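# Push the crate flat and aligned into the taped outline

## Task

Move the crate by pushing until it rests flat on the floor within the taped outline and is squared up with it. Tipping the crate over is a failure. Any number of the robots may help. At the end every robot must have released the crate and backed off, and no robot may have fallen or be left leaning. If the crate only stays in place because a robot is holding it, the goal is not met.

## Robot and tools

Robots: r1, r2 and r3 are identical Hello Robot Stretch 3 units. Each has a two-wheel differential base (0.33 m long, 0.34 m wide, passive omni wheel at the back), a mast with a lift, and a telescoping arm that reaches out on the robot's RIGHT side. The base cannot slide sideways; to bring the gripper forward you drive. Turning on the spot pivots around the point between the drive wheels, 0.05 m behind the front edge. With arm retracted and wrist folded, a turn sweeps a radius of 0.28 m; an unfolded level wrist sticks out past that.

Frames: the base frame has its origin on the floor between the drive wheels, x forward, y left, z up. hand_pose is reported in it, located where the closed fingertips meet; with all wrist joints at zero its x axis points up, y back toward the mast, z toward the rear. The odometry frame is the base frame at scene start. Every robot reports in its own frames, so relative positions between robots come only from images, lidar_m, wrist_depth_mm and head_depth_mm.

execute_actions: argument actions is a list holding exactly one action object (or empty, which just returns state and images). The action is keyed by robot name; each robot entry may contain base, joints, contact_limits. All commanded motions start at once. base takes one command only: translate_m, a straight-line offset in metres from where the base last measured itself, forward positive, range -1 to 1; or rotate_rad, an on-the-spot turn offset in radians, counter-clockwise (left) positive, range -3.2 to 3.2. joints are absolute targets by name: lift_m 0 to 1.1 (arm height on mast); arm_m 0 to 0.52 (extension); wrist_yaw_rad -1.345 to 4.42 (0 along the arm, positive toward the front, 3.0 folded over base); wrist_pitch_rad -1.57 to 0.451 (0 level, negative tips fingers down); wrist_roll_rad -2.911 to 2.911; gripper_m -0.089 to 0.179 (larger is wider; actual fingertip gap is smaller, 0 below 0.007); head_pan_rad -3.953 to 1.73 (0 forward, positive left, -1.57 along the arm); head_tilt_rad -1.53 to 0.419 (negative looks down). contact_limits accepts only arm_m, a motor effort percentage 1 to 100 at which the arm motion halts with contact_stop; lower is gentler. Omitted joints, bases or robots may still be driving toward earlier targets. Any unknown key or out-of-range value rejects the whole call. cameras lists names such as r1_head_camera, r1_nav_camera, r1_wrist_camera (same for r2, r3) or "all"; null or omitted means all, [] means none. Example: {"r1": {"base": {"translate_m": 0.3}}, "r3": {"base": {"translate_m": 0.3}, "joints": {"head_pan_rad": -0.8}}}.

wait: seconds, 0 to 10; commands nothing new and returns state and images. zoom_image: camera plus region [x0, y0, x1, y1] in pixels of that camera's latest full image, top-left origin, at most 504 by 504. finished_scene: scene is the integer number of the current scene; it is irreversible and reports success.

Results: a pictures line names the images in order. base_status and joint_status give how each motion ended: done (for the base this only means the wheels turned enough, slip included), off_target (stopped short, may still push), contact_stop, time_out, torque_fault. After the last three the old target is dropped. on_its_own covers uncommanded parts; its "held at" value is the held target, not the position. joint_positions gives current values. motor_effort is percent of maximum, positive toward higher joint values, peak in brackets; readings have fixed bias and noise; positive wheel effort pushes forward. lidar_m: 12 distances in metres from the base origin, 30-degree sectors, 1st straight ahead, counting counter-clockwise (4th left, 7th behind, 10th right), "-" for nothing; scan plane 0.17 m above floor, range 0.15 to 12 m, blind to clear objects, sees other robots; the robot's own parts can hide sectors 5, 6, 9, 10. wrist_depth_mm and head_depth_mm are 7x7 median depth grids from the top left (45-1000 mm and 280-4000 mm; head grid is sideways). base_odometry counts wheel turns, so slip appears as travel; heading -3.142 to 3.142, left positive. turned_by_wheels and turned_by_imu give turning since the previous result. base_tilt in degrees, forward and right positive, with a fixed bias up to about 4 degrees.

Cautions: robots must not press into one another; once bases touch, a few more millimetres is a hard press that ends the run, and no reading flags contact. Identical drive commands can differ by up to 2.5 cm per metre between robots. Arm and lift stop and go slack when they push firmly; base, wrist and head have no such stop and keep pushing. Wrist servos under prolonged load switch off for 10 s. Pushing with the gripper above about 0.45 m, repeated pushes after a contact_stop, driving against an immovable object, or snagging (especially reversing) can tip a robot; if base_tilt shows lean, withdraw the gripper, reverse the last move in small steps, and lower lift_m to about 0.2. Fold or unfold the wrist only with lift_m 0.32-0.95, wrist_pitch_rad -0.4 and roll near 0; with wrist_yaw_rad below -0.4 keep pitch at -0.5 or lower. Full base speed (0.30 m/s, 1.9 rad/s) needs lift_m under 0.30, arm_m under 0.03, wrist_yaw_rad over 2.54; otherwise 0.10 m/s and 0.63 rad/s. Loose objects may occasionally be nudged by outside disturbances. Avoid slams, drops and tipping the crate.

Each tool is called after "Request:" in YAML: its name, and indented under it one key for each argument.

## Session

Request:
execute_actions:
  actions: []

Scene clock: 0.00 s.
r1.base_odometry: x=+0.000 y=+0.000 heading=+0.000 (m, m, rad; r1's odometry frame)
r1.turned_by_wheels: +0.000 (rad since the last result)
r1.turned_by_imu: +0.000 (rad since the last result)
r1.base_tilt: forward=-1.1 right=+1.2 (deg)
r1.lidar_m: 1.19 3.69 2.62 2.50 2.57 2.69 2.57 1.48 2.40 2.28 2.34 2.15
r1.head_depth_mm: 1914 2959 - - - 2967 2028 / 1911 2941 - - - 2974 2043 / 1898 2929 - - - 2989 1957 / 1900 2916 - - - 3012 1448 / 1883 2890 - - - 2997 1454 / 1882 2863 - - - 3056 1966 / 1886 2877 - - - 3063 2071
r1.base_status: not commanded
r1.joint_positions: lift_m=+0.597 arm_m=-0.002 wrist_yaw_rad=+2.993 wrist_pitch_rad=-0.354 wrist_roll_rad=-0.019 gripper_m=+0.037 head_pan_rad=-0.010 head_tilt_rad=+0.008
r1.joint_status: not commanded
r1.motor_effort: left_wheel=+0 right_wheel=+1 lift_m=+29 arm_m=+1 wrist_yaw_rad=-1 wrist_pitch_rad=+6 wrist_roll_rad=+0 gripper_m=+0 head_pan_rad=+0 head_tilt_rad=+2 (%)
r1.hand_pose: x=+0.0130 y=+0.0865 z=+0.6244 quat_wxyz=(+0.175, +0.697, +0.075, +0.692) (m; r1's base frame)
r1.wrist_depth_mm: - - - - - - - / - - - - - - - / - - - - - - - / - - - - - - - / - - - - - - - / 957 944 - 937 960 934 950 / 798 793 805 795 778 807 817
r2.base_odometry: x=+0.000 y=+0.000 heading=+0.000 (m, m, rad; r2's odometry frame)
r2.turned_by_wheels: +0.000 (rad since the last result)
r2.turned_by_imu: +0.000 (rad since the last result)
r2.base_tilt: forward=+0.2 right=-1.3 (deg)
r2.lidar_m: 1.23 1.21 2.20 3.12 1.70 1.08 0.98 0.98 1.20 2.35 4.35 2.05
r2.head_depth_mm: 1841 2751 - - - 3282 2187 / 1822 2729 - - - 3328 2181 / 1834 2703 3910 3968 3911 3278 2197 / 1835 2731 3881 3815 3919 3306 2198 / 1831 2734 3819 3778 3768 3332 1539 / 1838 2723 3621 3719 3680 3323 1543 / 1845 2738 3564 3619 3556 3307 2227
r2.base_status: not commanded
r2.joint_positions: lift_m=+0.574 arm_m=-0.002 wrist_yaw_rad=+3.106 wrist_pitch_rad=-0.517 wrist_roll_rad=+0.007 gripper_m=+0.037 head_pan_rad=+0.019 head_tilt_rad=-0.014
r2.joint_status: not commanded
r2.motor_effort: left_wheel=+0 right_wheel=+0 lift_m=+38 arm_m=+0 wrist_yaw_rad=-1 wrist_pitch_rad=+2 wrist_roll_rad=+0 gripper_m=+0 head_pan_rad=-1 head_tilt_rad=+3 (%)
r2.hand_pose: x=-0.0136 y=+0.0682 z=+0.5655 quat_wxyz=(+0.194, +0.689, +0.168, +0.678) (m; r2's base frame)
r2.wrist_depth_mm: - - - - - - - / - - - - - - - / - - - - - - - / - - - - - - - / 984 921 989 948 938 885 877 / 818 811 848 792 791 784 761 / 698 718 688 690 684 675 665
r3.base_odometry: x=+0.000 y=+0.000 heading=+0.000 (m, m, rad; r3's odometry frame)
r3.turned_by_wheels: +0.000 (rad since the last result)
r3.turned_by_imu: +0.000 (rad since the last result)
r3.base_tilt: forward=+0.5 right=+2.2 (deg)
r3.lidar_m: 3.02 1.44 2.32 2.16 2.37 2.39 2.88 2.65 2.68 2.59 2.35 2.40
r3.head_depth_mm: 1722 2459 2687 2596 2594 2594 2459 / 1726 2507 2951 2888 2876 2818 2461 / 1730 2506 3254 3226 3204 3154 2458 / 1747 2521 3700 3708 3587 3453 2428 / 1736 2510 - - - 3713 2447 / 1757 2578 - - - 3773 2401 / 1753 2550 - - - 3730 2406
r3.base_status: not commanded
r3.joint_positions: lift_m=+0.531 arm_m=+0.000 wrist_yaw_rad=+2.839 wrist_pitch_rad=-0.568 wrist_roll_rad=-0.006 gripper_m=+0.037 head_pan_rad=+0.020 head_tilt_rad=+0.004
r3.joint_status: not commanded
r3.motor_effort: left_wheel=+0 right_wheel=+1 lift_m=+26 arm_m=+1 wrist_yaw_rad=+0 wrist_pitch_rad=+8 wrist_roll_rad=+0 gripper_m=+0 head_pan_rad=+1 head_tilt_rad=+2 (%)
r3.hand_pose: x=+0.0393 y=+0.0491 z=+0.5112 quat_wxyz=(+0.298, +0.699, +0.095, +0.643) (m; r3's base frame)
r3.wrist_depth_mm: - - - - - - - / - - - - - - - / - - - - - - - / 926 - 970 971 954 963 - / 800 - 846 795 811 838 831 / 723 681 - 698 725 705 708 / 611 620 631 628 627 635 631
pictures: r1_head_camera (sideways: a quarter turn clockwise sets it upright), r1_nav_camera (sideways: a quarter turn counterclockwise sets it upright), r1_wrist_camera, r2_head_camera (sideways: a quarter turn clockwise sets it upright), r2_nav_camera (sideways: a quarter turn counterclockwise sets it upright), r2_wrist_camera, r3_head_camera (sideways: a quarter turn clockwise sets it upright), r3_nav_camera (sideways: a quarter turn counterclockwise sets it upright), r3_wrist_camera
Images, in order (width x height): r1_head_camera 896x504, r1_nav_camera 672x504, r1_wrist_camera 644x364, r2_head_camera 896x504, r2_nav_camera 672x504, r2_wrist_camera 644x364, r3_head_camera 896x504, r3_nav_camera 672x504, r3_wrist_camera 644x364.

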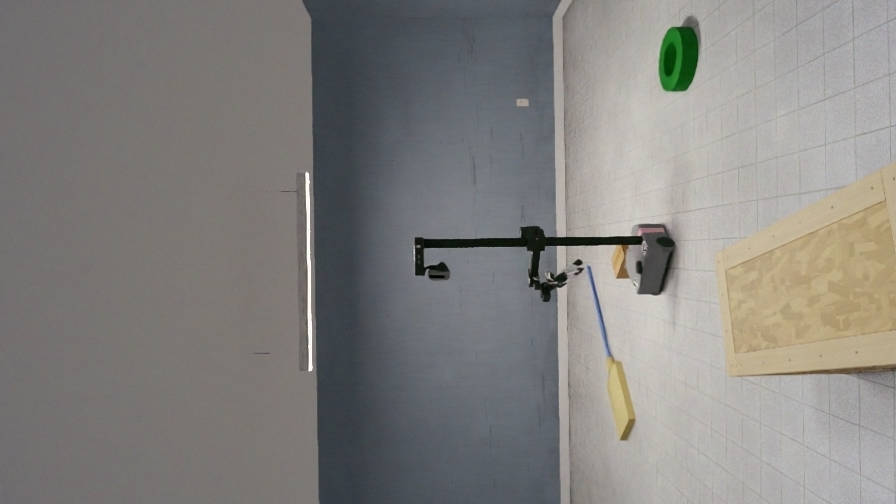

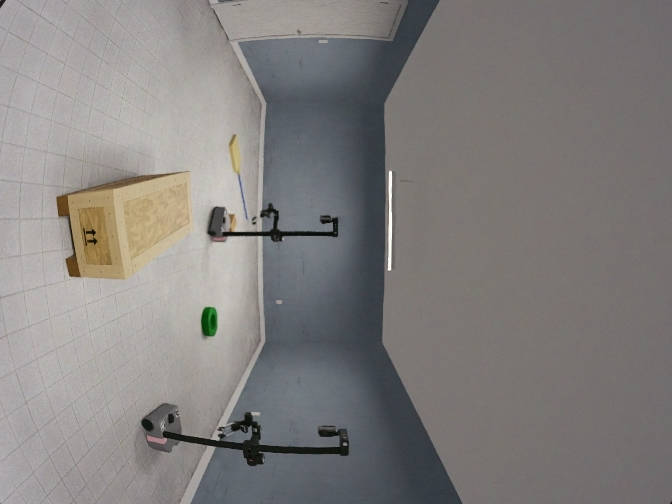

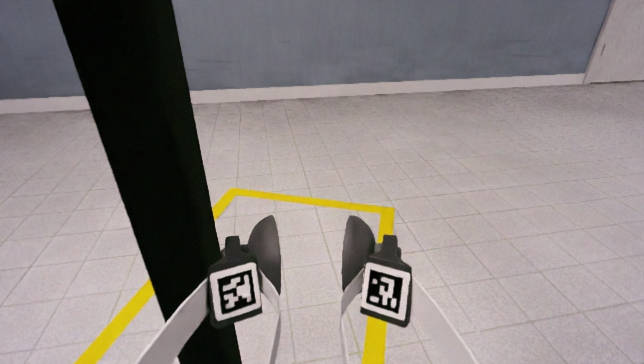

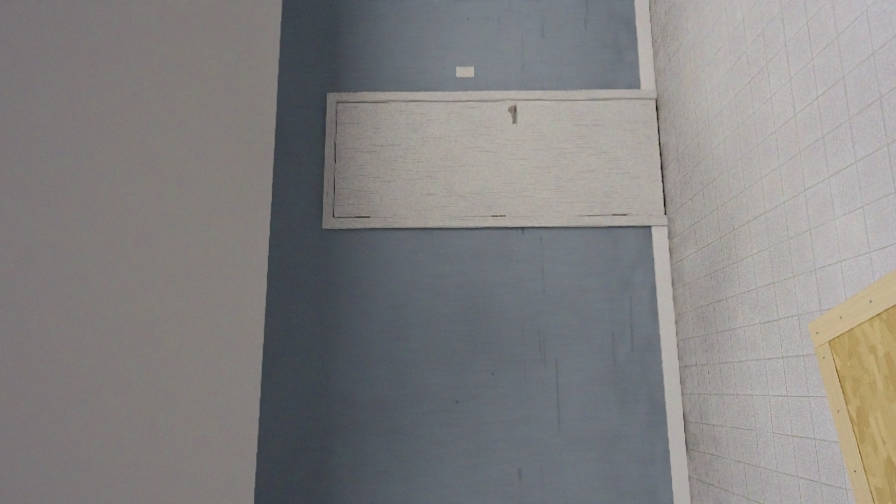

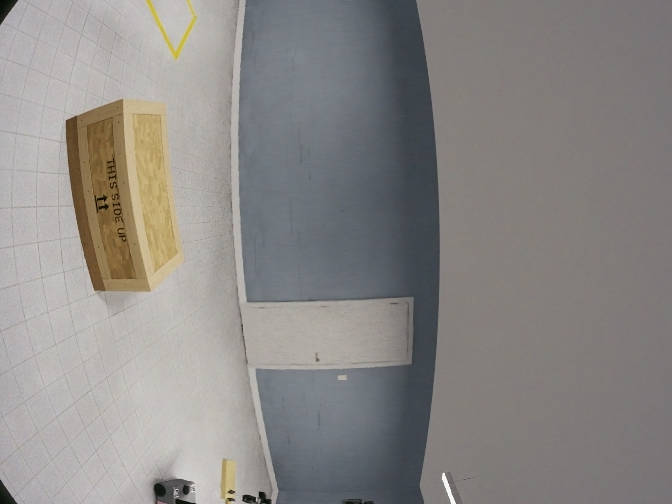

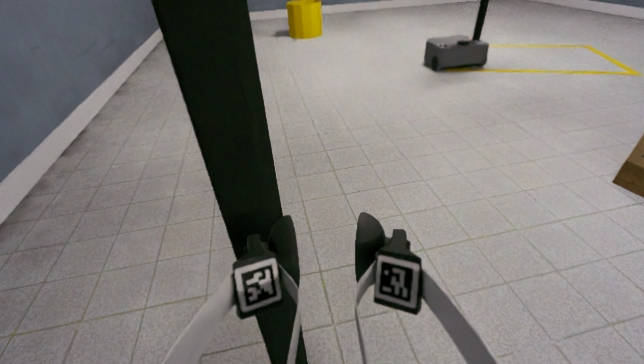

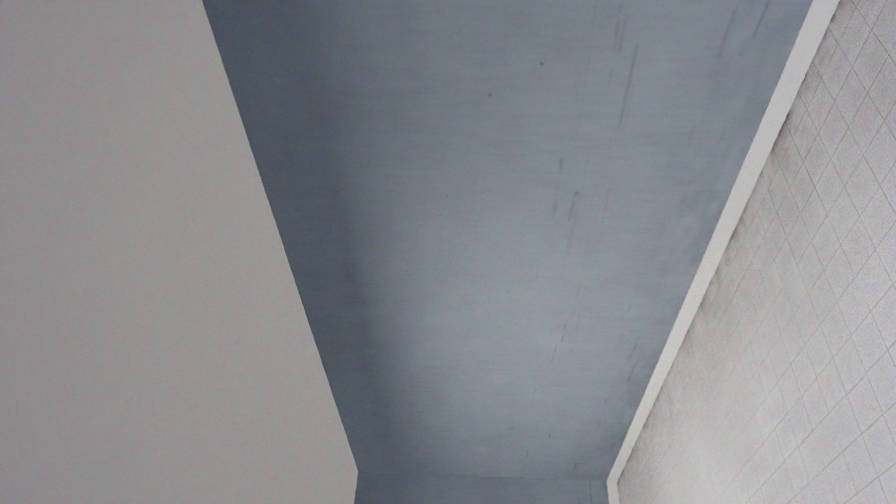

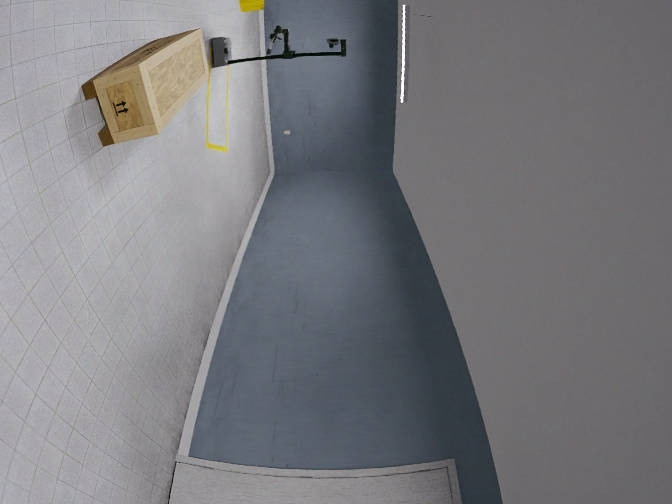

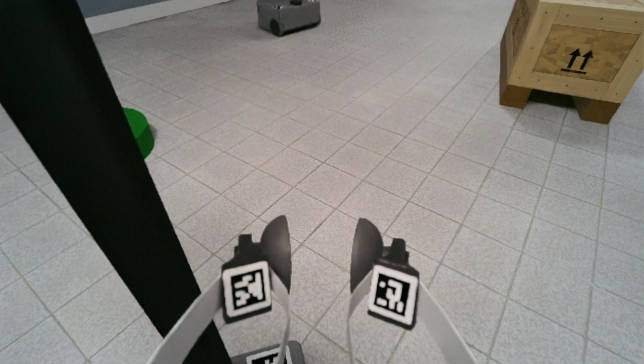

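Request:
execute_actions:
  actions:
    - {"r1":{"joints":{"lift_m":0.27,"wrist_pitch_rad":-0.4,"head_pan_rad":1.45,"head_tilt_rad":-0.9}},"r2":{"joints":{"lift_m":0.27,"wrist_pitch_rad":-0.4,"wrist_yaw_rad":3.0,"head_pan_rad":0.45,"head_tilt_rad":-0.6}},"r3":{"joints":{"lift_m":0.27,"wrist_pitch_rad":-0.4,"wrist_yaw_rad":3.0,"head_pan_rad":0.75,"head_tilt_rad":-0.5}}}
  cameras: ["r1_head_camera","r1_nav_camera","r2_head_camera","r2_nav_camera","r3_head_camera","r3_nav_camera"]

Request:
execute_actions:
  actions:
    - {"r1":{"joints":{"head_pan_rad":0.1,"head_tilt_rad":-0.6}},"r2":{"joints":{"head_pan_rad":1.05,"head_tilt_rad":-0.45}}}
  cameras: ["r1_head_camera","r1_nav_camera","r2_head_camera"]

Scene clock: 7.07 s.
r1.base_odometry: x=+0.000 y=+0.000 heading=+0.000 (m, m, rad; r1's odometry frame)
r1.turned_by_wheels: +0.000 (rad since the last result)
r1.turned_by_imu: +0.001 (rad since the last result)
r1.base_tilt: forward=-1.0 right=+1.1 (deg)
r1.lidar_m: 1.19 3.69 2.62 2.50 2.57 2.69 2.57 1.48 2.39 2.28 2.34 2.14
r1.head_depth_mm: 2347 2214 1826 1566 1360 1204 1080 / 2296 2236 1832 1570 1362 1206 1086 / 2274 2248 1857 1575 1373 1215 1083 / 2227 2271 1865 1585 1378 1217 1123 / 2217 2307 1876 1603 1382 1240 - / 2167 2316 1906 1600 1394 - - / 2135 2321 1895 1613 - - 1119
r1.base_status: not commanded
r1.joint_positions: lift_m=+0.270 arm_m=-0.002 wrist_yaw_rad=+2.993 wrist_pitch_rad=-0.413 wrist_roll_rad=-0.019 gripper_m=+0.037 head_pan_rad=+1.443 head_tilt_rad=-0.888
r1.joint_status: all done
r1.motor_effort: left_wheel=+0(0) right_wheel=+1(0) lift_m=+26(26) arm_m=+1(0) wrist_yaw_rad=+1(0) wrist_pitch_rad=+6(7) wrist_roll_rad=+0(0) gripper_m=+2(1) head_pan_rad=+4(45) head_tilt_rad=-4(29) (%)
r1.hand_pose: x=+0.0120 y=+0.0796 z=+0.2839 quat_wxyz=(+0.195, +0.694, +0.095, +0.686) (m; r1's base frame)
r1.wrist_depth_mm: - - - - - - - / - - - - - - - / 909 - 903 917 945 931 953 / 709 685 707 717 716 707 725 / 574 582 609 579 592 578 577 / 478 501 - 525 504 484 482 / - - - - 418 422 419
r2.base_odometry: x=+0.000 y=+0.000 heading=+0.000 (m, m, rad; r2's odometry frame)
r2.turned_by_wheels: +0.000 (rad since the last result)
r2.turned_by_imu: +0.002 (rad since the last result)
r2.base_tilt: forward=+0.2 right=-1.3 (deg)
r2.lidar_m: 1.23 1.22 2.20 3.13 1.70 1.08 0.98 0.98 1.20 2.34 4.34 2.05
r2.head_depth_mm: 3077 3357 3569 2453 1716 1472 1237 / 3151 3466 3570 1667 1611 1461 1239 / 3211 3533 3529 1674 1612 1466 1228 / 3288 3628 3496 1664 1606 1461 1223 / 3312 3662 3516 1663 1598 1456 1221 / 3430 3767 3489 2252 1637 1465 1223 / 3519 3881 3469 2369 1793 1462 1225
r2.base_status: not commanded
r2.joint_positions: lift_m=+0.270 arm_m=-0.002 wrist_yaw_rad=+3.002 wrist_pitch_rad=-0.421 wrist_roll_rad=+0.007 gripper_m=+0.037 head_pan_rad=+0.443 head_tilt_rad=-0.592
r2.joint_status: all done
r2.motor_effort: left_wheel=-1(1) right_wheel=+0(0) lift_m=+34(32) arm_m=+0(0) wrist_yaw_rad=-1(2) wrist_pitch_rad=+4(4) wrist_roll_rad=+0(0) gripper_m=+0(0) head_pan_rad=+4(35) head_tilt_rad=-4(36) (%)
r2.hand_pose: x=+0.0099 y=+0.0793 z=+0.2822 quat_wxyz=(+0.196, +0.702, +0.099, +0.677) (m; r2's base frame)
r2.wrist_depth_mm: - - - - - - - / - - - - - - - / - - - - - 980 938 / 814 838 780 753 733 731 714 / 646 625 - 617 620 584 560 / 517 524 - - 501 490 467 / 443 - - - 415 407 401
r3.base_odometry: x=+0.000 y=+0.000 heading=+0.000 (m, m, rad; r3's odometry frame)
r3.turned_by_wheels: +0.000 (rad since the last result)
r3.turned_by_imu: +0.001 (rad since the last result)
r3.base_tilt: forward=+0.5 right=+2.3 (deg)
r3.lidar_m: 3.02 1.44 2.32 2.15 2.37 2.39 2.87 2.65 2.68 2.59 2.36 2.39
r3.head_depth_mm: - - - 3087 2169 1678 1368 / - - - 3038 2143 1658 1353 / - - - 2708 1748 1661 1347 / - - 3882 2098 1714 1656 1342 / - - - 2676 2024 1637 1336 / - - - 2893 2073 1631 1331 / - - - 2918 2062 1623 1332
r3.base_status: not commanded
r3.joint_positions: lift_m=+0.270 arm_m=+0.000 wrist_yaw_rad=+2.997 wrist_pitch_rad=-0.421 wrist_roll_rad=-0.006 gripper_m=+0.037 head_pan_rad=+0.743 head_tilt_rad=-0.493
r3.joint_status: all done
r3.motor_effort: left_wheel=-1(0) right_wheel=+1(1) lift_m=+23(23) arm_m=+1(1) wrist_yaw_rad=+3(4) wrist_pitch_rad=+11(12) wrist_roll_rad=+0(0) gripper_m=-1(1) head_pan_rad=+3(28) head_tilt_rad=-4(35) (%)
r3.hand_pose: x=+0.0111 y=+0.0770 z=+0.2822 quat_wxyz=(+0.197, +0.698, +0.098, +0.681) (m; r3's base frame)
r3.wrist_depth_mm: - - - - - - - / - - - - - - - / 948 - 942 955 - - - / 700 737 724 735 752 757 755 / 572 574 616 586 596 613 589 / 482 494 - 510 512 496 504 / 443 - - - 411 428 425
pictures: r1_head_camera (sideways: a quarter turn clockwise sets it upright), r1_nav_camera (sideways: a quarter turn counterclockwise sets it upright), r2_head_camera (sideways: a quarter turn clockwise sets it upright), r2_nav_camera (sideways: a quarter turn counterclockwise sets it upright), r3_head_camera (sideways: a quarter turn clockwise sets it upright), r3_nav_camera (sideways: a quarter turn counterclockwise sets it upright)
Images, in order (width x height): r1_head_camera 896x504, r1_nav_camera 672x504, r2_head_camera 896x504, r2_nav_camera 672x504, r3_head_camera 896x504, r3_nav_camera 672x504.

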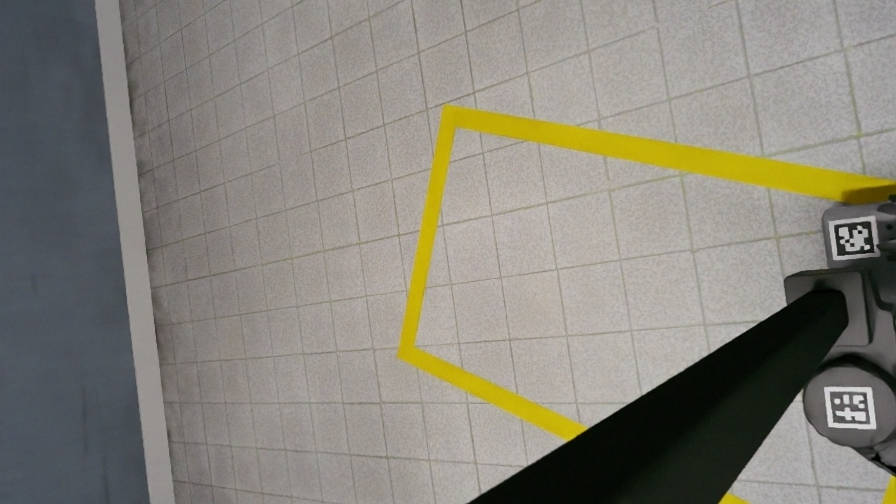

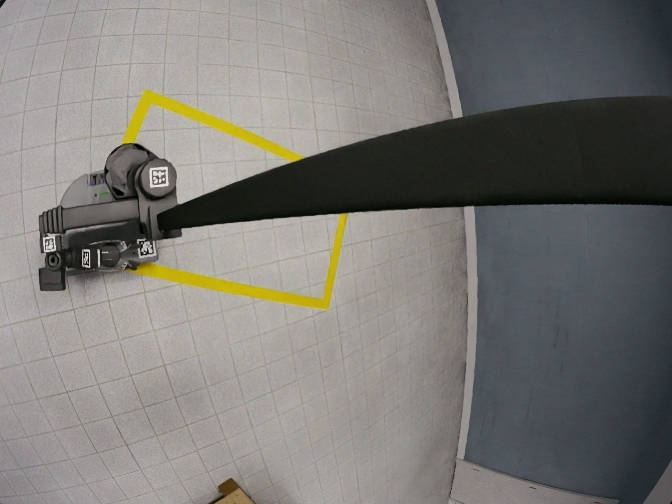

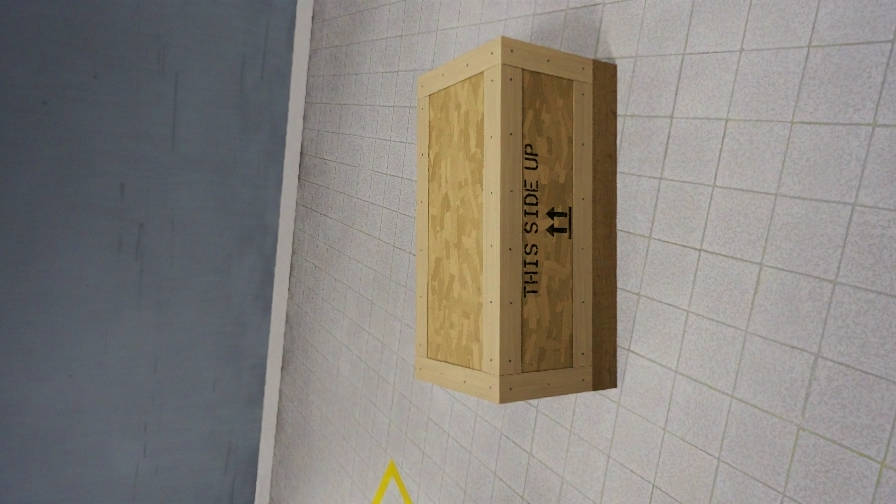

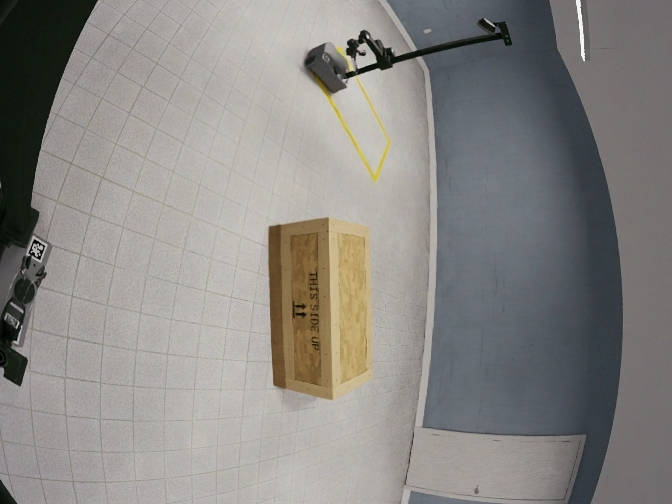

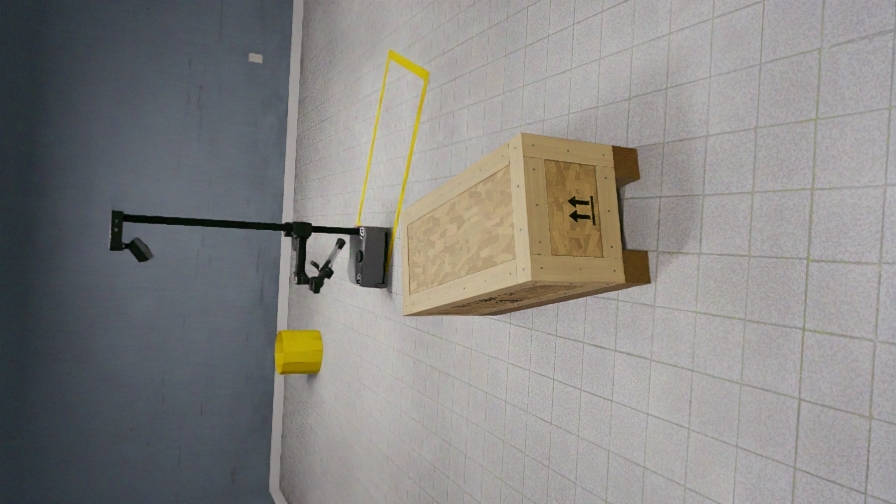

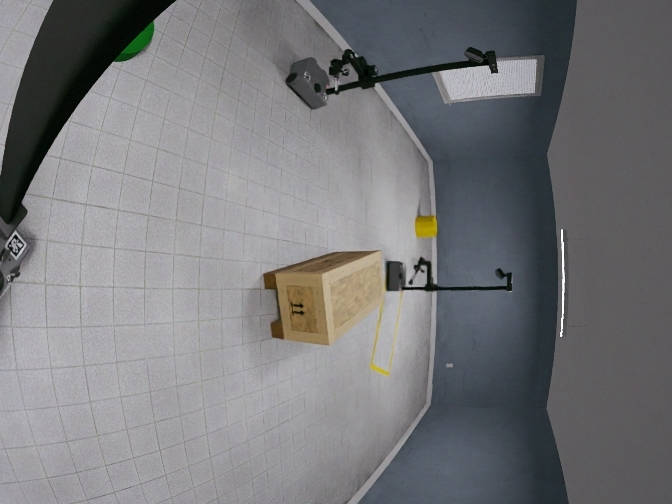

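Scene clock: 8.33 s.
r1.base_odometry: x=+0.000 y=+0.000 heading=+0.000 (m, m, rad; r1's odometry frame)
r1.turned_by_wheels: +0.000 (rad since the last result)
r1.turned_by_imu: +0.000 (rad since the last result)
r1.base_tilt: forward=-1.0 right=+1.1 (deg)
r1.lidar_m: 1.19 3.70 2.62 2.50 2.57 2.69 2.57 1.48 2.39 2.28 2.35 2.15
r1.head_depth_mm: - - 2819 2082 1655 1366 1169 / - - 2873 2016 1628 1380 1178 / - 3833 2580 1532 1611 1385 1182 / - - 2031 1534 1592 1381 1183 / - - 2910 2143 1682 1398 1187 / - - 2971 2161 1704 1406 1188 / - - 2991 2158 1705 1412 1198
r1.base_status: not commanded
r1.joint_positions: lift_m=+0.270 arm_m=-0.002 wrist_yaw_rad=+2.993 wrist_pitch_rad=-0.413 wrist_roll_rad=-0.019 gripper_m=+0.037 head_pan_rad=+0.107 head_tilt_rad=-0.606
r1.joint_status: all done
r1.motor_effort: left_wheel=+0(0) right_wheel=+1(1) lift_m=+26(26) arm_m=+1(1) wrist_yaw_rad=+0(1) wrist_pitch_rad=+6(6) wrist_roll_rad=+0(0) gripper_m=+1(0) head_pan_rad=-4(46) head_tilt_rad=+3(19) (%)
r1.hand_pose: x=+0.0120 y=+0.0796 z=+0.2839 quat_wxyz=(+0.195, +0.694, +0.095, +0.686) (m; r1's base frame)
r1.wrist_depth_mm: - - - - - - - / - - - - - - - / 942 - 931 957 971 953 932 / 710 682 703 732 717 704 717 / 585 579 599 580 586 578 582 / 489 501 - 522 507 486 485 / - - - - 421 424 425
r2.base_odometry: x=+0.000 y=+0.000 heading=+0.000 (m, m, rad; r2's odometry frame)
r2.turned_by_wheels: +0.000 (rad since the last result)
r2.turned_by_imu: +0.000 (rad since the last result)
r2.base_tilt: forward=+0.2 right=-1.3 (deg)
r2.lidar_m: 1.23 1.22 2.20 3.11 1.69 1.08 0.98 0.98 1.20 2.35 4.34 2.06
r2.head_depth_mm: 3607 3834 - 3102 1492 1470 1345 / 3870 - - 3107 2169 1592 1336 / - - - 3083 2147 1643 1341 / - - - 3083 2147 1646 1338 / - - - 2596 2142 1633 1333 / - - - 2568 2134 1648 1334 / - - - 3043 2140 1639 1330
r2.base_status: not commanded
r2.joint_positions: lift_m=+0.270 arm_m=-0.002 wrist_yaw_rad=+3.002 wrist_pitch_rad=-0.421 wrist_roll_rad=+0.007 gripper_m=+0.037 head_pan_rad=+1.043 head_tilt_rad=-0.458
r2.joint_status: all done
r2.motor_effort: left_wheel=-1(0) right_wheel=+0(0) lift_m=+34(34) arm_m=+0(0) wrist_yaw_rad=-2(1) wrist_pitch_rad=+5(4) wrist_roll_rad=+0(0) gripper_m=+0(0) head_pan_rad=+4(45) head_tilt_rad=+4(21) (%)
r2.hand_pose: x=+0.0099 y=+0.0793 z=+0.2822 quat_wxyz=(+0.196, +0.702, +0.099, +0.677) (m; r2's base frame)
r2.wrist_depth_mm: - - - - - - - / - - - - - - - / - - - - - 971 952 / 841 809 779 758 750 726 713 / 637 644 - 603 607 573 563 / 511 514 - - 505 476 464 / 447 - - - 418 411 406
r3.base_odometry: x=+0.000 y=+0.000 heading=+0.000 (m, m, rad; r3's odometry frame)
r3.turned_by_wheels: +0.000 (rad since the last result)
r3.turned_by_imu: +0.000 (rad since the last result)
r3.base_tilt: forward=+0.5 right=+2.2 (deg)
r3.lidar_m: 3.01 1.44 2.32 2.16 2.36 2.40 2.89 2.65 2.68 2.59 2.35 2.38
r3.head_depth_mm: - - - 3076 2197 1657 1361 / - - - 3047 2150 1658 1355 / - - - 2710 1772 1652 1342 / - - 3958 2080 1718 1643 1343 / - - - 2646 2031 1637 1335 / - - - 2950 2077 1625 1329 / - - - 2880 2101 1614 1326
r3.base_status: not commanded
r3.joint_positions: lift_m=+0.270 arm_m=+0.000 wrist_yaw_rad=+2.997 wrist_pitch_rad=-0.421 wrist_roll_rad=-0.006 gripper_m=+0.037 head_pan_rad=+0.743 head_tilt_rad=-0.493
r3.joint_status: not commanded
r3.motor_effort: left_wheel=-1(1) right_wheel=+1(0) lift_m=+23(22) arm_m=+0(1) wrist_yaw_rad=+4(4) wrist_pitch_rad=+11(12) wrist_roll_rad=+0(0) gripper_m=+1(1) head_pan_rad=+3(2) head_tilt_rad=-4(3) (%)
r3.hand_pose: x=+0.0111 y=+0.0770 z=+0.2822 quat_wxyz=(+0.197, +0.698, +0.098, +0.681) (m; r3's base frame)
r3.wrist_depth_mm: - - - - - - - / - - - - - - - / 928 - 952 958 - - - / 706 717 712 737 734 749 761 / 585 576 617 580 591 613 605 / 483 488 - 507 515 497 505 / 438 - - - 412 427 426
pictures: r1_head_camera (sideways: a quarter turn clockwise sets it upright), r1_nav_camera (sideways: a quarter turn counterclockwise sets it upright), r2_head_camera (sideways: a quarter turn clockwise sets it upright)
Images, in order (width x height): r1_head_camera 896x504, r1_nav_camera 672x504, r2_head_camera 896x504.

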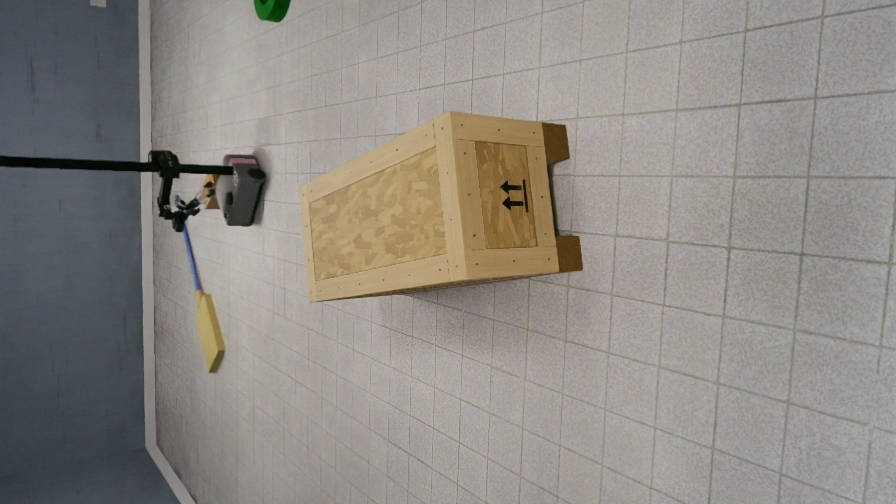

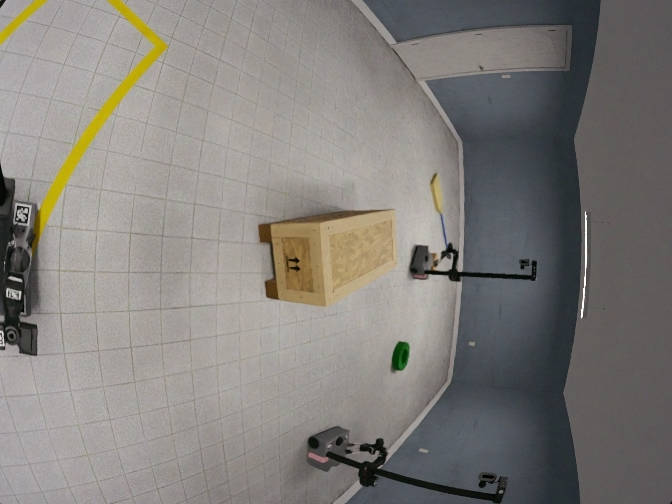

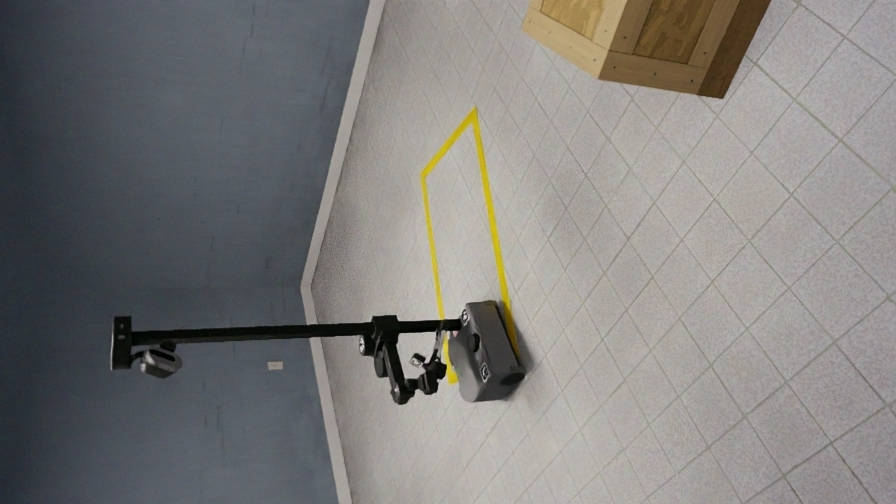

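Request:
execute_actions:
  actions:
    - {"r1":{"base":{"rotate_rad":0.46},"joints":{"head_pan_rad":0,"head_tilt_rad":-1.0}},"r2":{"base":{"rotate_rad":-0.4}},"r3":{"base":{"rotate_rad":0.9},"joints":{"head_pan_rad":0,"head_tilt_rad":-0.7}}}
  cameras: []

Request:
execute_actions:
  actions:
    - {"r1":{"base":{"translate_m":1.0}},"r2":{"base":{"translate_m":0.7},"joints":{"head_pan_rad":0,"head_tilt_rad":-0.8}},"r3":{"base":{"translate_m":0.7}}}
  cameras: []

Request:
execute_actions:
  actions:
    - {"r1":{"base":{"translate_m":0.18}},"r2":{"base":{"rotate_rad":1.8}}}
  cameras: []

Request:
execute_actions:
  actions:
    - {"r1":{"base":{"rotate_rad":-1.56}}}
  cameras: ["r1_nav_camera","r2_nav_camera","r3_head_camera","r3_nav_camera"]

Scene clock: 33.17 s.
r1.base_odometry: x=+0.000 y=+0.000 heading=+0.460 (m, m, rad; r1's odometry frame)
r1.turned_by_wheels: +0.460 (rad since the last result)
r1.turned_by_imu: +0.463 (rad since the last result)
r1.base_tilt: forward=-1.0 right=+1.2 (deg)
r1.lidar_m: 1.19 2.68 2.50 2.53 2.76 2.57 1.47 2.45 2.28 2.31 2.11 1.20
r1.head_depth_mm: 1592 1350 1515 1454 1303 1173 1082 / 2304 1888 1605 1459 1303 1181 1102 / 2315 1934 1669 1473 1312 1185 1099 / 2325 1949 1686 1479 1319 1190 1109 / 2353 1973 1691 1485 1322 1192 1103 / 2364 1996 1702 1497 1332 1202 1089 / 2399 2004 1714 1501 1339 1205 1095
r1.base_status: done
r1.joint_positions: lift_m=+0.270 arm_m=-0.002 wrist_yaw_rad=+2.993 wrist_pitch_rad=-0.413 wrist_roll_rad=-0.019 gripper_m=+0.037 head_pan_rad=+0.007 head_tilt_rad=-0.987
r1.joint_status: all done
r1.motor_effort: left_wheel=-2(12) right_wheel=+2(8) lift_m=+26(26) arm_m=+1(1) wrist_yaw_rad=+0(0) wrist_pitch_rad=+6(6) wrist_roll_rad=+0(0) gripper_m=+1(2) head_pan_rad=-4(17) head_tilt_rad=-4(22) (%)
r1.hand_pose: x=+0.0120 y=+0.0796 z=+0.2839 quat_wxyz=(+0.195, +0.694, +0.095, +0.686) (m; r1's base frame)
r1.wrist_depth_mm: - - - - - - - / - - - - - - - / 904 - 917 948 937 967 935 / 732 694 704 717 726 727 715 / 585 576 598 574 583 579 579 / 496 515 - 520 507 489 487 / - - - - 420 423 424
r2.base_odometry: x=+0.000 y=+0.000 heading=-0.400 (m, m, rad; r2's odometry frame)
r2.turned_by_wheels: -0.400 (rad since the last result)
r2.turned_by_imu: -0.393 (rad since the last result)
r2.base_tilt: forward=+0.2 right=-1.3 (deg)
r2.lidar_m: 3.89 1.22 1.21 2.20 4.38 1.45 1.02 0.98 1.00 1.33 3.26 2.15
r2.head_depth_mm: 3125 3344 3620 3195 1506 1488 1339 / 3298 3474 3799 3128 1497 1506 1340 / 3398 3632 3955 3148 1494 1549 1339 / 3535 3826 - 3072 1525 1575 1344 / 3718 - - 3075 2134 1647 1336 / 3900 - - 3076 2143 1646 1329 / - - - 3097 2156 1623 1330
r2.base_status: done
r2.joint_positions: lift_m=+0.270 arm_m=-0.002 wrist_yaw_rad=+3.002 wrist_pitch_rad=-0.420 wrist_roll_rad=+0.007 gripper_m=+0.037 head_pan_rad=+1.043 head_tilt_rad=-0.457
r2.joint_status: not commanded
r2.motor_effort: left_wheel=+2(7) right_wheel=-2(6) lift_m=+34(33) arm_m=+0(0) wrist_yaw_rad=-1(2) wrist_pitch_rad=+4(5) wrist_roll_rad=+0(0) gripper_m=+1(0) head_pan_rad=+4(4) head_tilt_rad=+4(4) (%)
r2.hand_pose: x=+0.0099 y=+0.0793 z=+0.2823 quat_wxyz=(+0.196, +0.702, +0.099, +0.677) (m; r2's base frame)
r2.wrist_depth_mm: - - - - - - 863 / - - - - - - 924 / - - - - - 974 910 / 816 833 791 770 761 741 721 / 636 621 - 603 605 582 570 / 520 511 - 511 511 482 469 / 443 - - - 415 408 403
r3.base_odometry: x=+0.000 y=+0.000 heading=+0.900 (m, m, rad; r3's odometry frame)
r3.turned_by_wheels: +0.900 (rad since the last result)
r3.turned_by_imu: +0.901 (rad since the last result)
r3.base_tilt: forward=+0.5 right=+2.2 (deg)
r3.lidar_m: 1.43 2.16 2.37 2.37 2.72 2.66 2.65 2.80 2.35 2.37 2.73 1.47
r3.head_depth_mm: - - 2975 2049 1736 1429 1221 / - - 2057 1729 1720 1425 1214 / - - 2158 1803 1712 1411 1203 / - - 2925 2144 1707 1404 1201 / - - 2830 2130 1690 1394 1192 / - - 2809 2091 1671 1386 1188 / - - 2785 2072 1672 1383 1185
r3.base_status: done
r3.joint_positions: lift_m=+0.270 arm_m=+0.000 wrist_yaw_rad=+2.997 wrist_pitch_rad=-0.421 wrist_roll_rad=-0.006 gripper_m=+0.037 head_pan_rad=+0.007 head_tilt_rad=-0.691
r3.joint_status: all done
r3.motor_effort: left_wheel=-3(10) right_wheel=+3(10) lift_m=+22(22) arm_m=+0(0) wrist_yaw_rad=+4(4) wrist_pitch_rad=+11(11) wrist_roll_rad=+0(0) gripper_m=-1(1) head_pan_rad=-2(29) head_tilt_rad=-4(22) (%)
r3.hand_pose: x=+0.0110 y=+0.0770 z=+0.2822 quat_wxyz=(+0.197, +0.698, +0.098, +0.681) (m; r3's base frame)
r3.wrist_depth_mm: - - - - - - - / - - - - - - - / 966 - 985 965 948 934 - / 700 715 741 750 739 742 741 / 583 600 616 592 599 604 596 / 480 484 - 505 507 497 493 / 445 - - - 413 423 429
pictures: none
No camera images: the call's "cameras" was empty. Leave "cameras" out to get every camera's image.

Scene clock: 38.27 s.
r1.base_odometry: x=+0.896 y=+0.444 heading=+0.460 (m, m, rad; r1's odometry frame)
r1.turned_by_wheels: +0.000 (rad since the last result)
r1.turned_by_imu: +0.007 (rad since the last result)
r1.base_tilt: forward=-1.0 right=+1.2 (deg)
r1.lidar_m: 3.27 2.23 2.09 2.12 2.72 3.48 2.47 2.88 2.69 0.48 0.33 0.47
r1.head_depth_mm: 2274 1917 1656 1388 1197 1036 1084 / 2302 1927 1664 1460 1308 1174 1105 / 2303 1931 1668 1470 1312 1188 1102 / 2329 1937 1688 1476 1323 1192 1110 / 2351 1965 1691 1483 1326 1196 1102 / 2376 1980 1689 1492 1328 1203 1091 / 2382 2001 1718 1503 1339 1199 1093
r1.base_status: done
r1.joint_positions: lift_m=+0.270 arm_m=-0.002 wrist_yaw_rad=+2.993 wrist_pitch_rad=-0.413 wrist_roll_rad=-0.019 gripper_m=+0.037 head_pan_rad=+0.007 head_tilt_rad=-0.988
r1.joint_status: not commanded
r1.motor_effort: left_wheel=-3(8) right_wheel=+2(8) lift_m=+26(26) arm_m=+2(1) wrist_yaw_rad=+1(1) wrist_pitch_rad=+6(6) wrist_roll_rad=+0(0) gripper_m=+1(1) head_pan_rad=-4(4) head_tilt_rad=-4(4) (%)
r1.hand_pose: x=+0.0120 y=+0.0796 z=+0.2839 quat_wxyz=(+0.195, +0.694, +0.095, +0.686) (m; r1's base frame)
r1.wrist_depth_mm: - - - - - - - / - - - - - - - / 923 - 912 930 931 932 936 / 715 690 713 712 713 719 704 / 572 590 609 579 584 579 581 / 492 507 - 523 505 495 490 / - - - - 422 428 425
r2.base_odometry: x=+0.645 y=-0.272 heading=-0.400 (m, m, rad; r2's odometry frame)
r2.turned_by_wheels: +0.000 (rad since the last result)
r2.turned_by_imu: +0.002 (rad since the last result)
r2.base_tilt: forward=+0.2 right=-1.3 (deg)
r2.lidar_m: 0.87 0.73 0.73 0.84 4.76 2.31 1.64 1.56 1.60 2.12 3.94 0.88
r2.head_depth_mm: - 2689 2197 1812 1535 1316 1144 / 3994 3252 2374 1201 1442 1310 1141 / 3736 3193 2333 1487 1371 1303 1137 / 3433 3176 2341 1733 1453 1307 1135 / 3227 3121 2316 1843 1523 1296 1131 / 3007 3163 2319 1823 1508 1293 1124 / 2820 2986 2281 1828 1515 1292 1126
r2.base_status: done
r2.joint_positions: lift_m=+0.270 arm_m=-0.002 wrist_yaw_rad=+3.002 wrist_pitch_rad=-0.420 wrist_roll_rad=+0.007 gripper_m=+0.037 head_pan_rad=+0.007 head_tilt_rad=-0.791
r2.joint_status: all done
r2.motor_effort: left_wheel=+1(7) right_wheel=-2(4) lift_m=+35(34) arm_m=+1(1) wrist_yaw_rad=-2(3) wrist_pitch_rad=+4(4) wrist_roll_rad=+0(0) gripper_m=+1(0) head_pan_rad=-4(47) head_tilt_rad=-5(30) (%)
r2.hand_pose: x=+0.0100 y=+0.0793 z=+0.2823 quat_wxyz=(+0.196, +0.702, +0.098, +0.677) (m; r2's base frame)
r2.wrist_depth_mm: - - - 862 713 613 - / - - - 949 767 654 - / - - - 995 833 693 958 / 826 821 790 749 754 712 712 / 640 628 - 597 611 569 563 / 521 520 - 508 503 476 463 / 435 - - - 418 405 403
r3.base_odometry: x=+0.435 y=+0.548 heading=+0.900 (m, m, rad; r3's odometry frame)
r3.turned_by_wheels: +0.000 (rad since the last result)
r3.turned_by_imu: +0.001 (rad since the last result)
r3.base_tilt: forward=+0.5 right=+2.2 (deg)
r3.lidar_m: 1.06 0.87 2.20 2.20 2.51 3.31 3.32 3.00 2.54 2.52 2.92 0.76
r3.head_depth_mm: - - 2702 1530 1206 1220 1219 / - - 2927 1513 1195 1214 1212 / - - 2930 1636 1561 1343 1205 / - - 2883 2146 1691 1406 1199 / - - 2848 2127 1683 1385 1194 / - - 2832 2084 1672 1385 1186 / 3845 3911 2763 2096 1656 1314 1178
r3.base_status: done
r3.joint_positions: lift_m=+0.270 arm_m=+0.000 wrist_yaw_rad=+2.997 wrist_pitch_rad=-0.420 wrist_roll_rad=-0.006 gripper_m=+0.037 head_pan_rad=+0.007 head_tilt_rad=-0.692
r3.joint_status: not commanded
r3.motor_effort: left_wheel=-2(8) right_wheel=+3(9) lift_m=+23(23) arm_m=+1(1) wrist_yaw_rad=+3(4) wrist_pitch_rad=+11(12) wrist_roll_rad=+0(0) gripper_m=+0(0) head_pan_rad=-2(2) head_tilt_rad=-4(5) (%)
r3.hand_pose: x=+0.0110 y=+0.0771 z=+0.2823 quat_wxyz=(+0.197, +0.698, +0.098, +0.681) (m; r3's base frame)
r3.wrist_depth_mm: - - - - - - - / - - - - - - - / 986 - 896 - - - 691 / 715 720 738 734 744 756 700 / 575 591 614 585 598 602 606 / 482 482 - 512 514 504 502 / 431 - - - 419 428 427
pictures: none
No camera images: the call's "cameras" was empty. Leave "cameras" out to get every camera's image.

Scene clock: 40.67 s.
r1.base_odometry: x=+1.057 y=+0.524 heading=+0.460 (m, m, rad; r1's odometry frame)
r1.turned_by_wheels: +0.000 (rad since the last result)
r1.turned_by_imu: +0.001 (rad since the last result)
r1.base_tilt: forward=-1.1 right=+1.1 (deg)
r1.lidar_m: 3.14 2.15 2.01 2.04 2.62 3.66 2.66 2.95 2.76 0.29 0.33 0.53
r1.head_depth_mm: 2273 1916 1642 1446 1265 1146 996 / 2300 1922 1666 1467 1306 1181 1100 / 2304 1936 1670 1468 1309 1186 1100 / 2332 1960 1689 1474 1313 1184 1110 / 2363 1968 1695 1488 1323 1194 1104 / 2388 1985 1704 1488 1329 1199 1090 / 2335 1995 1715 1501 1337 1205 1095
r1.base_status: done
r1.joint_positions: lift_m=+0.270 arm_m=-0.002 wrist_yaw_rad=+2.993 wrist_pitch_rad=-0.413 wrist_roll_rad=-0.019 gripper_m=+0.037 head_pan_rad=+0.007 head_tilt_rad=-0.989
r1.joint_status: not commanded
r1.motor_effort: left_wheel=-3(10) right_wheel=+2(8) lift_m=+26(26) arm_m=+0(1) wrist_yaw_rad=+0(1) wrist_pitch_rad=+6(6) wrist_roll_rad=+0(1) gripper_m=+0(0) head_pan_rad=-4(4) head_tilt_rad=-4(4) (%)
r1.hand_pose: x=+0.0120 y=+0.0796 z=+0.2838 quat_wxyz=(+0.195, +0.694, +0.095, +0.686) (m; r1's base frame)
r1.wrist_depth_mm: - - - - - - - / - - - - - - - / 931 - 919 931 946 914 958 / 717 691 713 708 719 704 715 / 581 579 609 584 584 575 587 / 491 503 - 519 499 491 484 / - - - - 423 421 424
r2.base_odometry: x=+0.645 y=-0.272 heading=+1.400 (m, m, rad; r2's odometry frame)
r2.turned_by_wheels: +1.800 (rad since the last result)
r2.turned_by_imu: +1.772 (rad since the last result)
r2.base_tilt: forward=+0.2 right=-1.3 (deg)
r2.lidar_m: 0.98 3.45 1.92 1.57 1.56 1.72 2.73 3.94 0.86 3.19 0.73 0.75
r2.head_depth_mm: - 3219 1744 1296 1136 1244 1143 / - 3268 2369 1292 1299 1306 1144 / - 3196 2357 1373 1471 1305 1137 / - 3181 2354 1849 1524 1303 1135 / - 3167 2356 1826 1514 1295 1137 / - 3161 2330 1832 1527 1294 1126 / - 3135 2291 1820 1509 1289 1123
r2.base_status: done
r2.joint_positions: lift_m=+0.270 arm_m=-0.002 wrist_yaw_rad=+3.002 wrist_pitch_rad=-0.420 wrist_roll_rad=+0.007 gripper_m=+0.037 head_pan_rad=+0.007 head_tilt_rad=-0.791
r2.joint_status: not commanded
r2.motor_effort: left_wheel=-2(7) right_wheel=+2(10) lift_m=+34(35) arm_m=+0(0) wrist_yaw_rad=-1(1) wrist_pitch_rad=+4(4) wrist_roll_rad=+0(0) gripper_m=+0(0) head_pan_rad=-4(4) head_tilt_rad=-4(5) (%)
r2.hand_pose: x=+0.0100 y=+0.0793 z=+0.2823 quat_wxyz=(+0.196, +0.702, +0.098, +0.677) (m; r2's base frame)
r2.wrist_depth_mm: - - - - - - - / - - - - - - - / - - - - - - 950 / 825 825 773 762 751 729 721 / 638 632 - 601 619 582 574 / 525 505 - 519 508 476 474 / 448 - - - 414 419 400
r3.base_odometry: x=+0.435 y=+0.548 heading=+0.900 (m, m, rad; r3's odometry frame)
r3.turned_by_wheels: +0.000 (rad since the last result)
r3.turned_by_imu: +0.001 (rad since the last result)
r3.base_tilt: forward=+0.5 right=+2.2 (deg)
r3.lidar_m: 1.07 0.87 2.20 2.20 2.52 3.32 3.31 2.98 2.54 2.53 2.92 0.77
r3.head_depth_mm: - - 3015 1518 1195 1212 1216 / - - 2963 1509 1189 1209 1209 / - - 2883 1623 1563 1348 1203 / - - 2869 2135 1690 1407 1202 / - - 2840 2136 1684 1395 1198 / - - 2810 2097 1671 1387 1189 / 3913 3989 2768 2078 1645 1346 1176
r3.base_status: not commanded
r3.joint_positions: lift_m=+0.270 arm_m=+0.000 wrist_yaw_rad=+2.997 wrist_pitch_rad=-0.420 wrist_roll_rad=-0.006 gripper_m=+0.037 head_pan_rad=+0.007 head_tilt_rad=-0.692
r3.joint_status: not commanded
r3.motor_effort: left_wheel=-3(2) right_wheel=+3(2) lift_m=+23(23) arm_m=+1(0) wrist_yaw_rad=+3(3) wrist_pitch_rad=+11(11) wrist_roll_rad=+0(0) gripper_m=+0(0) head_pan_rad=-2(3) head_tilt_rad=-5(4) (%)
r3.hand_pose: x=+0.0110 y=+0.0771 z=+0.2823 quat_wxyz=(+0.197, +0.698, +0.098, +0.681) (m; r3's base frame)
r3.wrist_depth_mm: - - - - - - - / - - - - - - - / 952 - 892 - - 887 616 / 714 725 745 741 745 707 597 / 578 587 611 604 602 602 589 / 492 490 - 501 510 503 502 / 436 - - - 410 430 428
pictures: none
No camera images: the call's "cameras" was empty. Leave "cameras" out to get every camera's image.

Scene clock: 42.87 s.
r1.base_odometry: x=+1.057 y=+0.524 heading=-1.100 (m, m, rad; r1's odometry frame)
r1.turned_by_wheels: -1.560 (rad since the last result)
r1.turned_by_imu: -1.568 (rad since the last result)
r1.base_tilt: forward=-1.1 right=+1.1 (deg)
r1.lidar_m: 0.29 0.33 0.55 3.07 2.14 2.01 2.05 2.66 3.64 2.66 2.94 2.76
r1.head_depth_mm: 2268 1908 1647 1448 1301 1177 1083 / 2284 1930 1663 1462 1304 1177 1101 / 2321 1938 1671 1039 1256 1179 1100 / 2315 1950 1682 1026 923 1168 1111 / 2365 1954 1692 1027 947 1182 1101 / 2200 1778 1699 1036 966 1202 1091 / 1534 1788 1720 1044 990 1204 1092
r1.base_status: done
r1.joint_positions: lift_m=+0.270 arm_m=-0.002 wrist_yaw_rad=+2.993 wrist_pitch_rad=-0.413 wrist_roll_rad=-0.019 gripper_m=+0.037 head_pan_rad=+0.007 head_tilt_rad=-0.989
r1.joint_status: not commanded
r1.motor_effort: left_wheel=+3(14) right_wheel=-2(6) lift_m=+26(26) arm_m=+1(1) wrist_yaw_rad=+0(0) wrist_pitch_rad=+6(6) wrist_roll_rad=+0(0) gripper_m=+1(0) head_pan_rad=-4(4) head_tilt_rad=-3(4) (%)
r1.hand_pose: x=+0.0120 y=+0.0796 z=+0.2838 quat_wxyz=(+0.195, +0.694, +0.095, +0.686) (m; r1's base frame)
r1.wrist_depth_mm: - - - - - 618 378 / - - - - - 592 378 / 920 - 888 930 920 585 378 / 707 692 713 708 722 574 371 / 578 587 603 572 588 556 369 / 496 501 - 523 502 483 363 / - - - - 415 422 362
r2.base_odometry: x=+0.645 y=-0.272 heading=+1.400 (m, m, rad; r2's odometry frame)
r2.turned_by_wheels: +0.000 (rad since the last result)
r2.turned_by_imu: +0.001 (rad since the last result)
r2.base_tilt: forward=+0.3 right=-1.3 (deg)
r2.lidar_m: 0.98 3.46 1.92 1.57 1.56 1.73 2.73 3.94 0.87 3.18 0.73 0.75
r2.head_depth_mm: - 3287 1831 1297 1134 1245 1142 / - 3241 2351 1298 1296 1307 1140 / - 3161 2373 1380 1464 1304 1139 / - 3194 2319 1845 1534 1303 1133 / - 3195 2331 1839 1525 1294 1128 / - 3202 2313 1838 1520 1296 1125 / 3968 3131 2296 1833 1508 1290 1123
r2.base_status: not commanded
r2.joint_positions: lift_m=+0.270 arm_m=-0.002 wrist_yaw_rad=+3.002 wrist_pitch_rad=-0.420 wrist_roll_rad=+0.007 gripper_m=+0.037 head_pan_rad=+0.007 head_tilt_rad=-0.791
r2.joint_status: not commanded
r2.motor_effort: left_wheel=-2(2) right_wheel=+2(2) lift_m=+34(34) arm_m=+0(0) wrist_yaw_rad=-1(0) wrist_pitch_rad=+4(4) wrist_roll_rad=+0(0) gripper_m=+0(0) head_pan_rad=-4(4) head_tilt_rad=-4(5) (%)
r2.hand_pose: x=+0.0100 y=+0.0793 z=+0.2823 quat_wxyz=(+0.196, +0.702, +0.098, +0.677) (m; r2's base frame)
r2.wrist_depth_mm: - - - - - - - / - - - - - - - / - - - - - 995 932 / 867 795 797 770 751 742 690 / 635 628 - 604 611 581 566 / 521 510 - 518 507 475 476 / 440 - - - 415 408 401
r3.base_odometry: x=+0.435 y=+0.548 heading=+0.900 (m, m, rad; r3's odometry frame)
r3.turned_by_wheels: +0.000 (rad since the last result)
r3.turned_by_imu: +0.000 (rad since the last result)
r3.base_tilt: forward=+0.5 right=+2.2 (deg)
r3.lidar_m: 1.07 0.87 2.21 2.20 2.52 3.32 3.32 2.98 2.54 2.52 2.92 0.77
r3.head_depth_mm: - - 3005 1529 1208 1218 1216 / - - 2945 1521 1198 1202 1204 / - - 2929 1631 1559 1341 1199 / - - 2883 2138 1681 1409 1192 / - - 2866 2117 1688 1391 1193 / - - 2814 2107 1668 1391 1188 / 3973 3923 2798 2076 1662 1347 1182
r3.base_status: not commanded
r3.joint_positions: lift_m=+0.270 arm_m=+0.000 wrist_yaw_rad=+2.997 wrist_pitch_rad=-0.420 wrist_roll_rad=-0.006 gripper_m=+0.037 head_pan_rad=+0.007 head_tilt_rad=-0.692
r3.joint_status: not commanded
r3.motor_effort: left_wheel=-3(2) right_wheel=+3(2) lift_m=+23(23) arm_m=+1(1) wrist_yaw_rad=+3(3) wrist_pitch_rad=+11(11) wrist_roll_rad=+0(0) gripper_m=+1(1) head_pan_rad=-2(2) head_tilt_rad=-4(4) (%)
r3.hand_pose: x=+0.0110 y=+0.0771 z=+0.2823 quat_wxyz=(+0.197, +0.698, +0.098, +0.681) (m; r3's base frame)
r3.wrist_depth_mm: - - - - - - - / - - - - - - - / 952 - 883 - - 885 608 / 724 739 741 722 732 718 592 / 588 587 602 595 596 592 604 / 487 486 - 512 523 498 491 / 438 - - - 409 428 427
pictures: r1_nav_camera (sideways: a quarter turn counterclockwise sets it upright), r2_nav_camera (sideways: a quarter turn counterclockwise sets it upright), r3_head_camera (sideways: a quarter turn clockwise sets it upright), r3_nav_camera (sideways: a quarter turn counterclockwise sets it upright)
Images, in order (width x height): r1_nav_camera 672x504, r2_nav_camera 672x504, r3_head_camera 896x504, r3_nav_camera 672x504.

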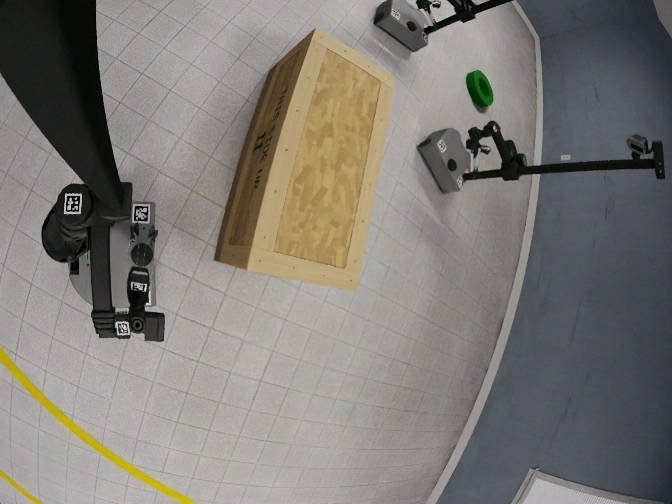

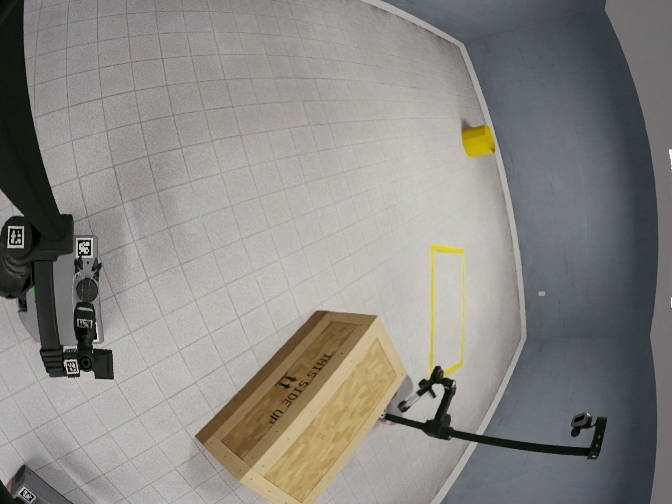

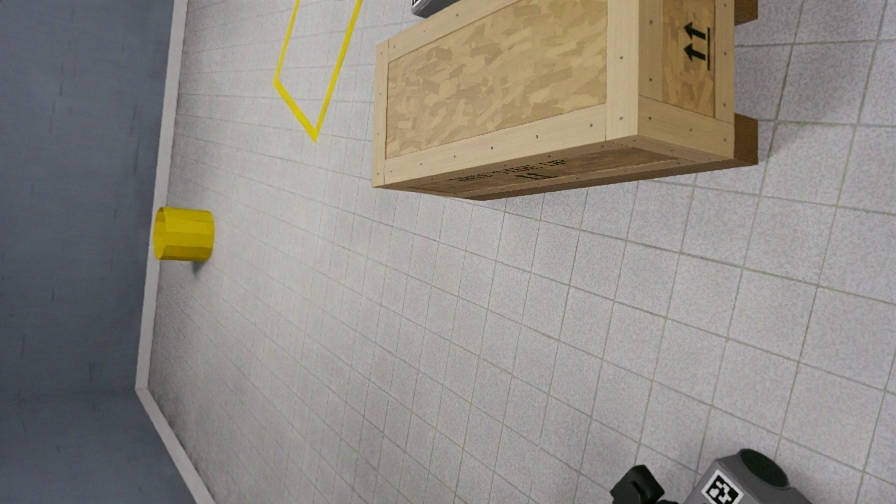

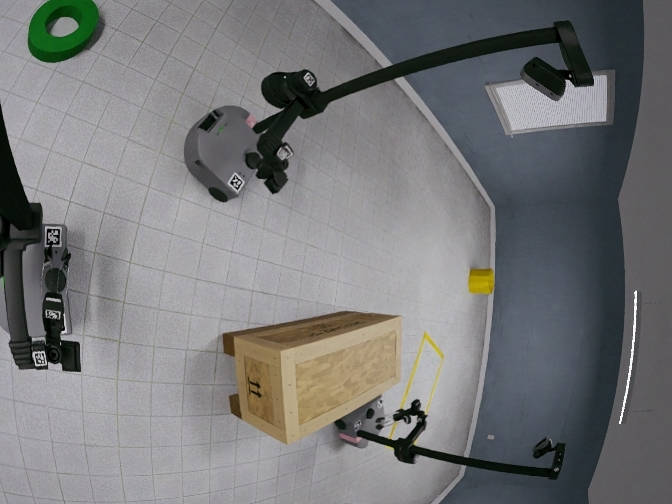

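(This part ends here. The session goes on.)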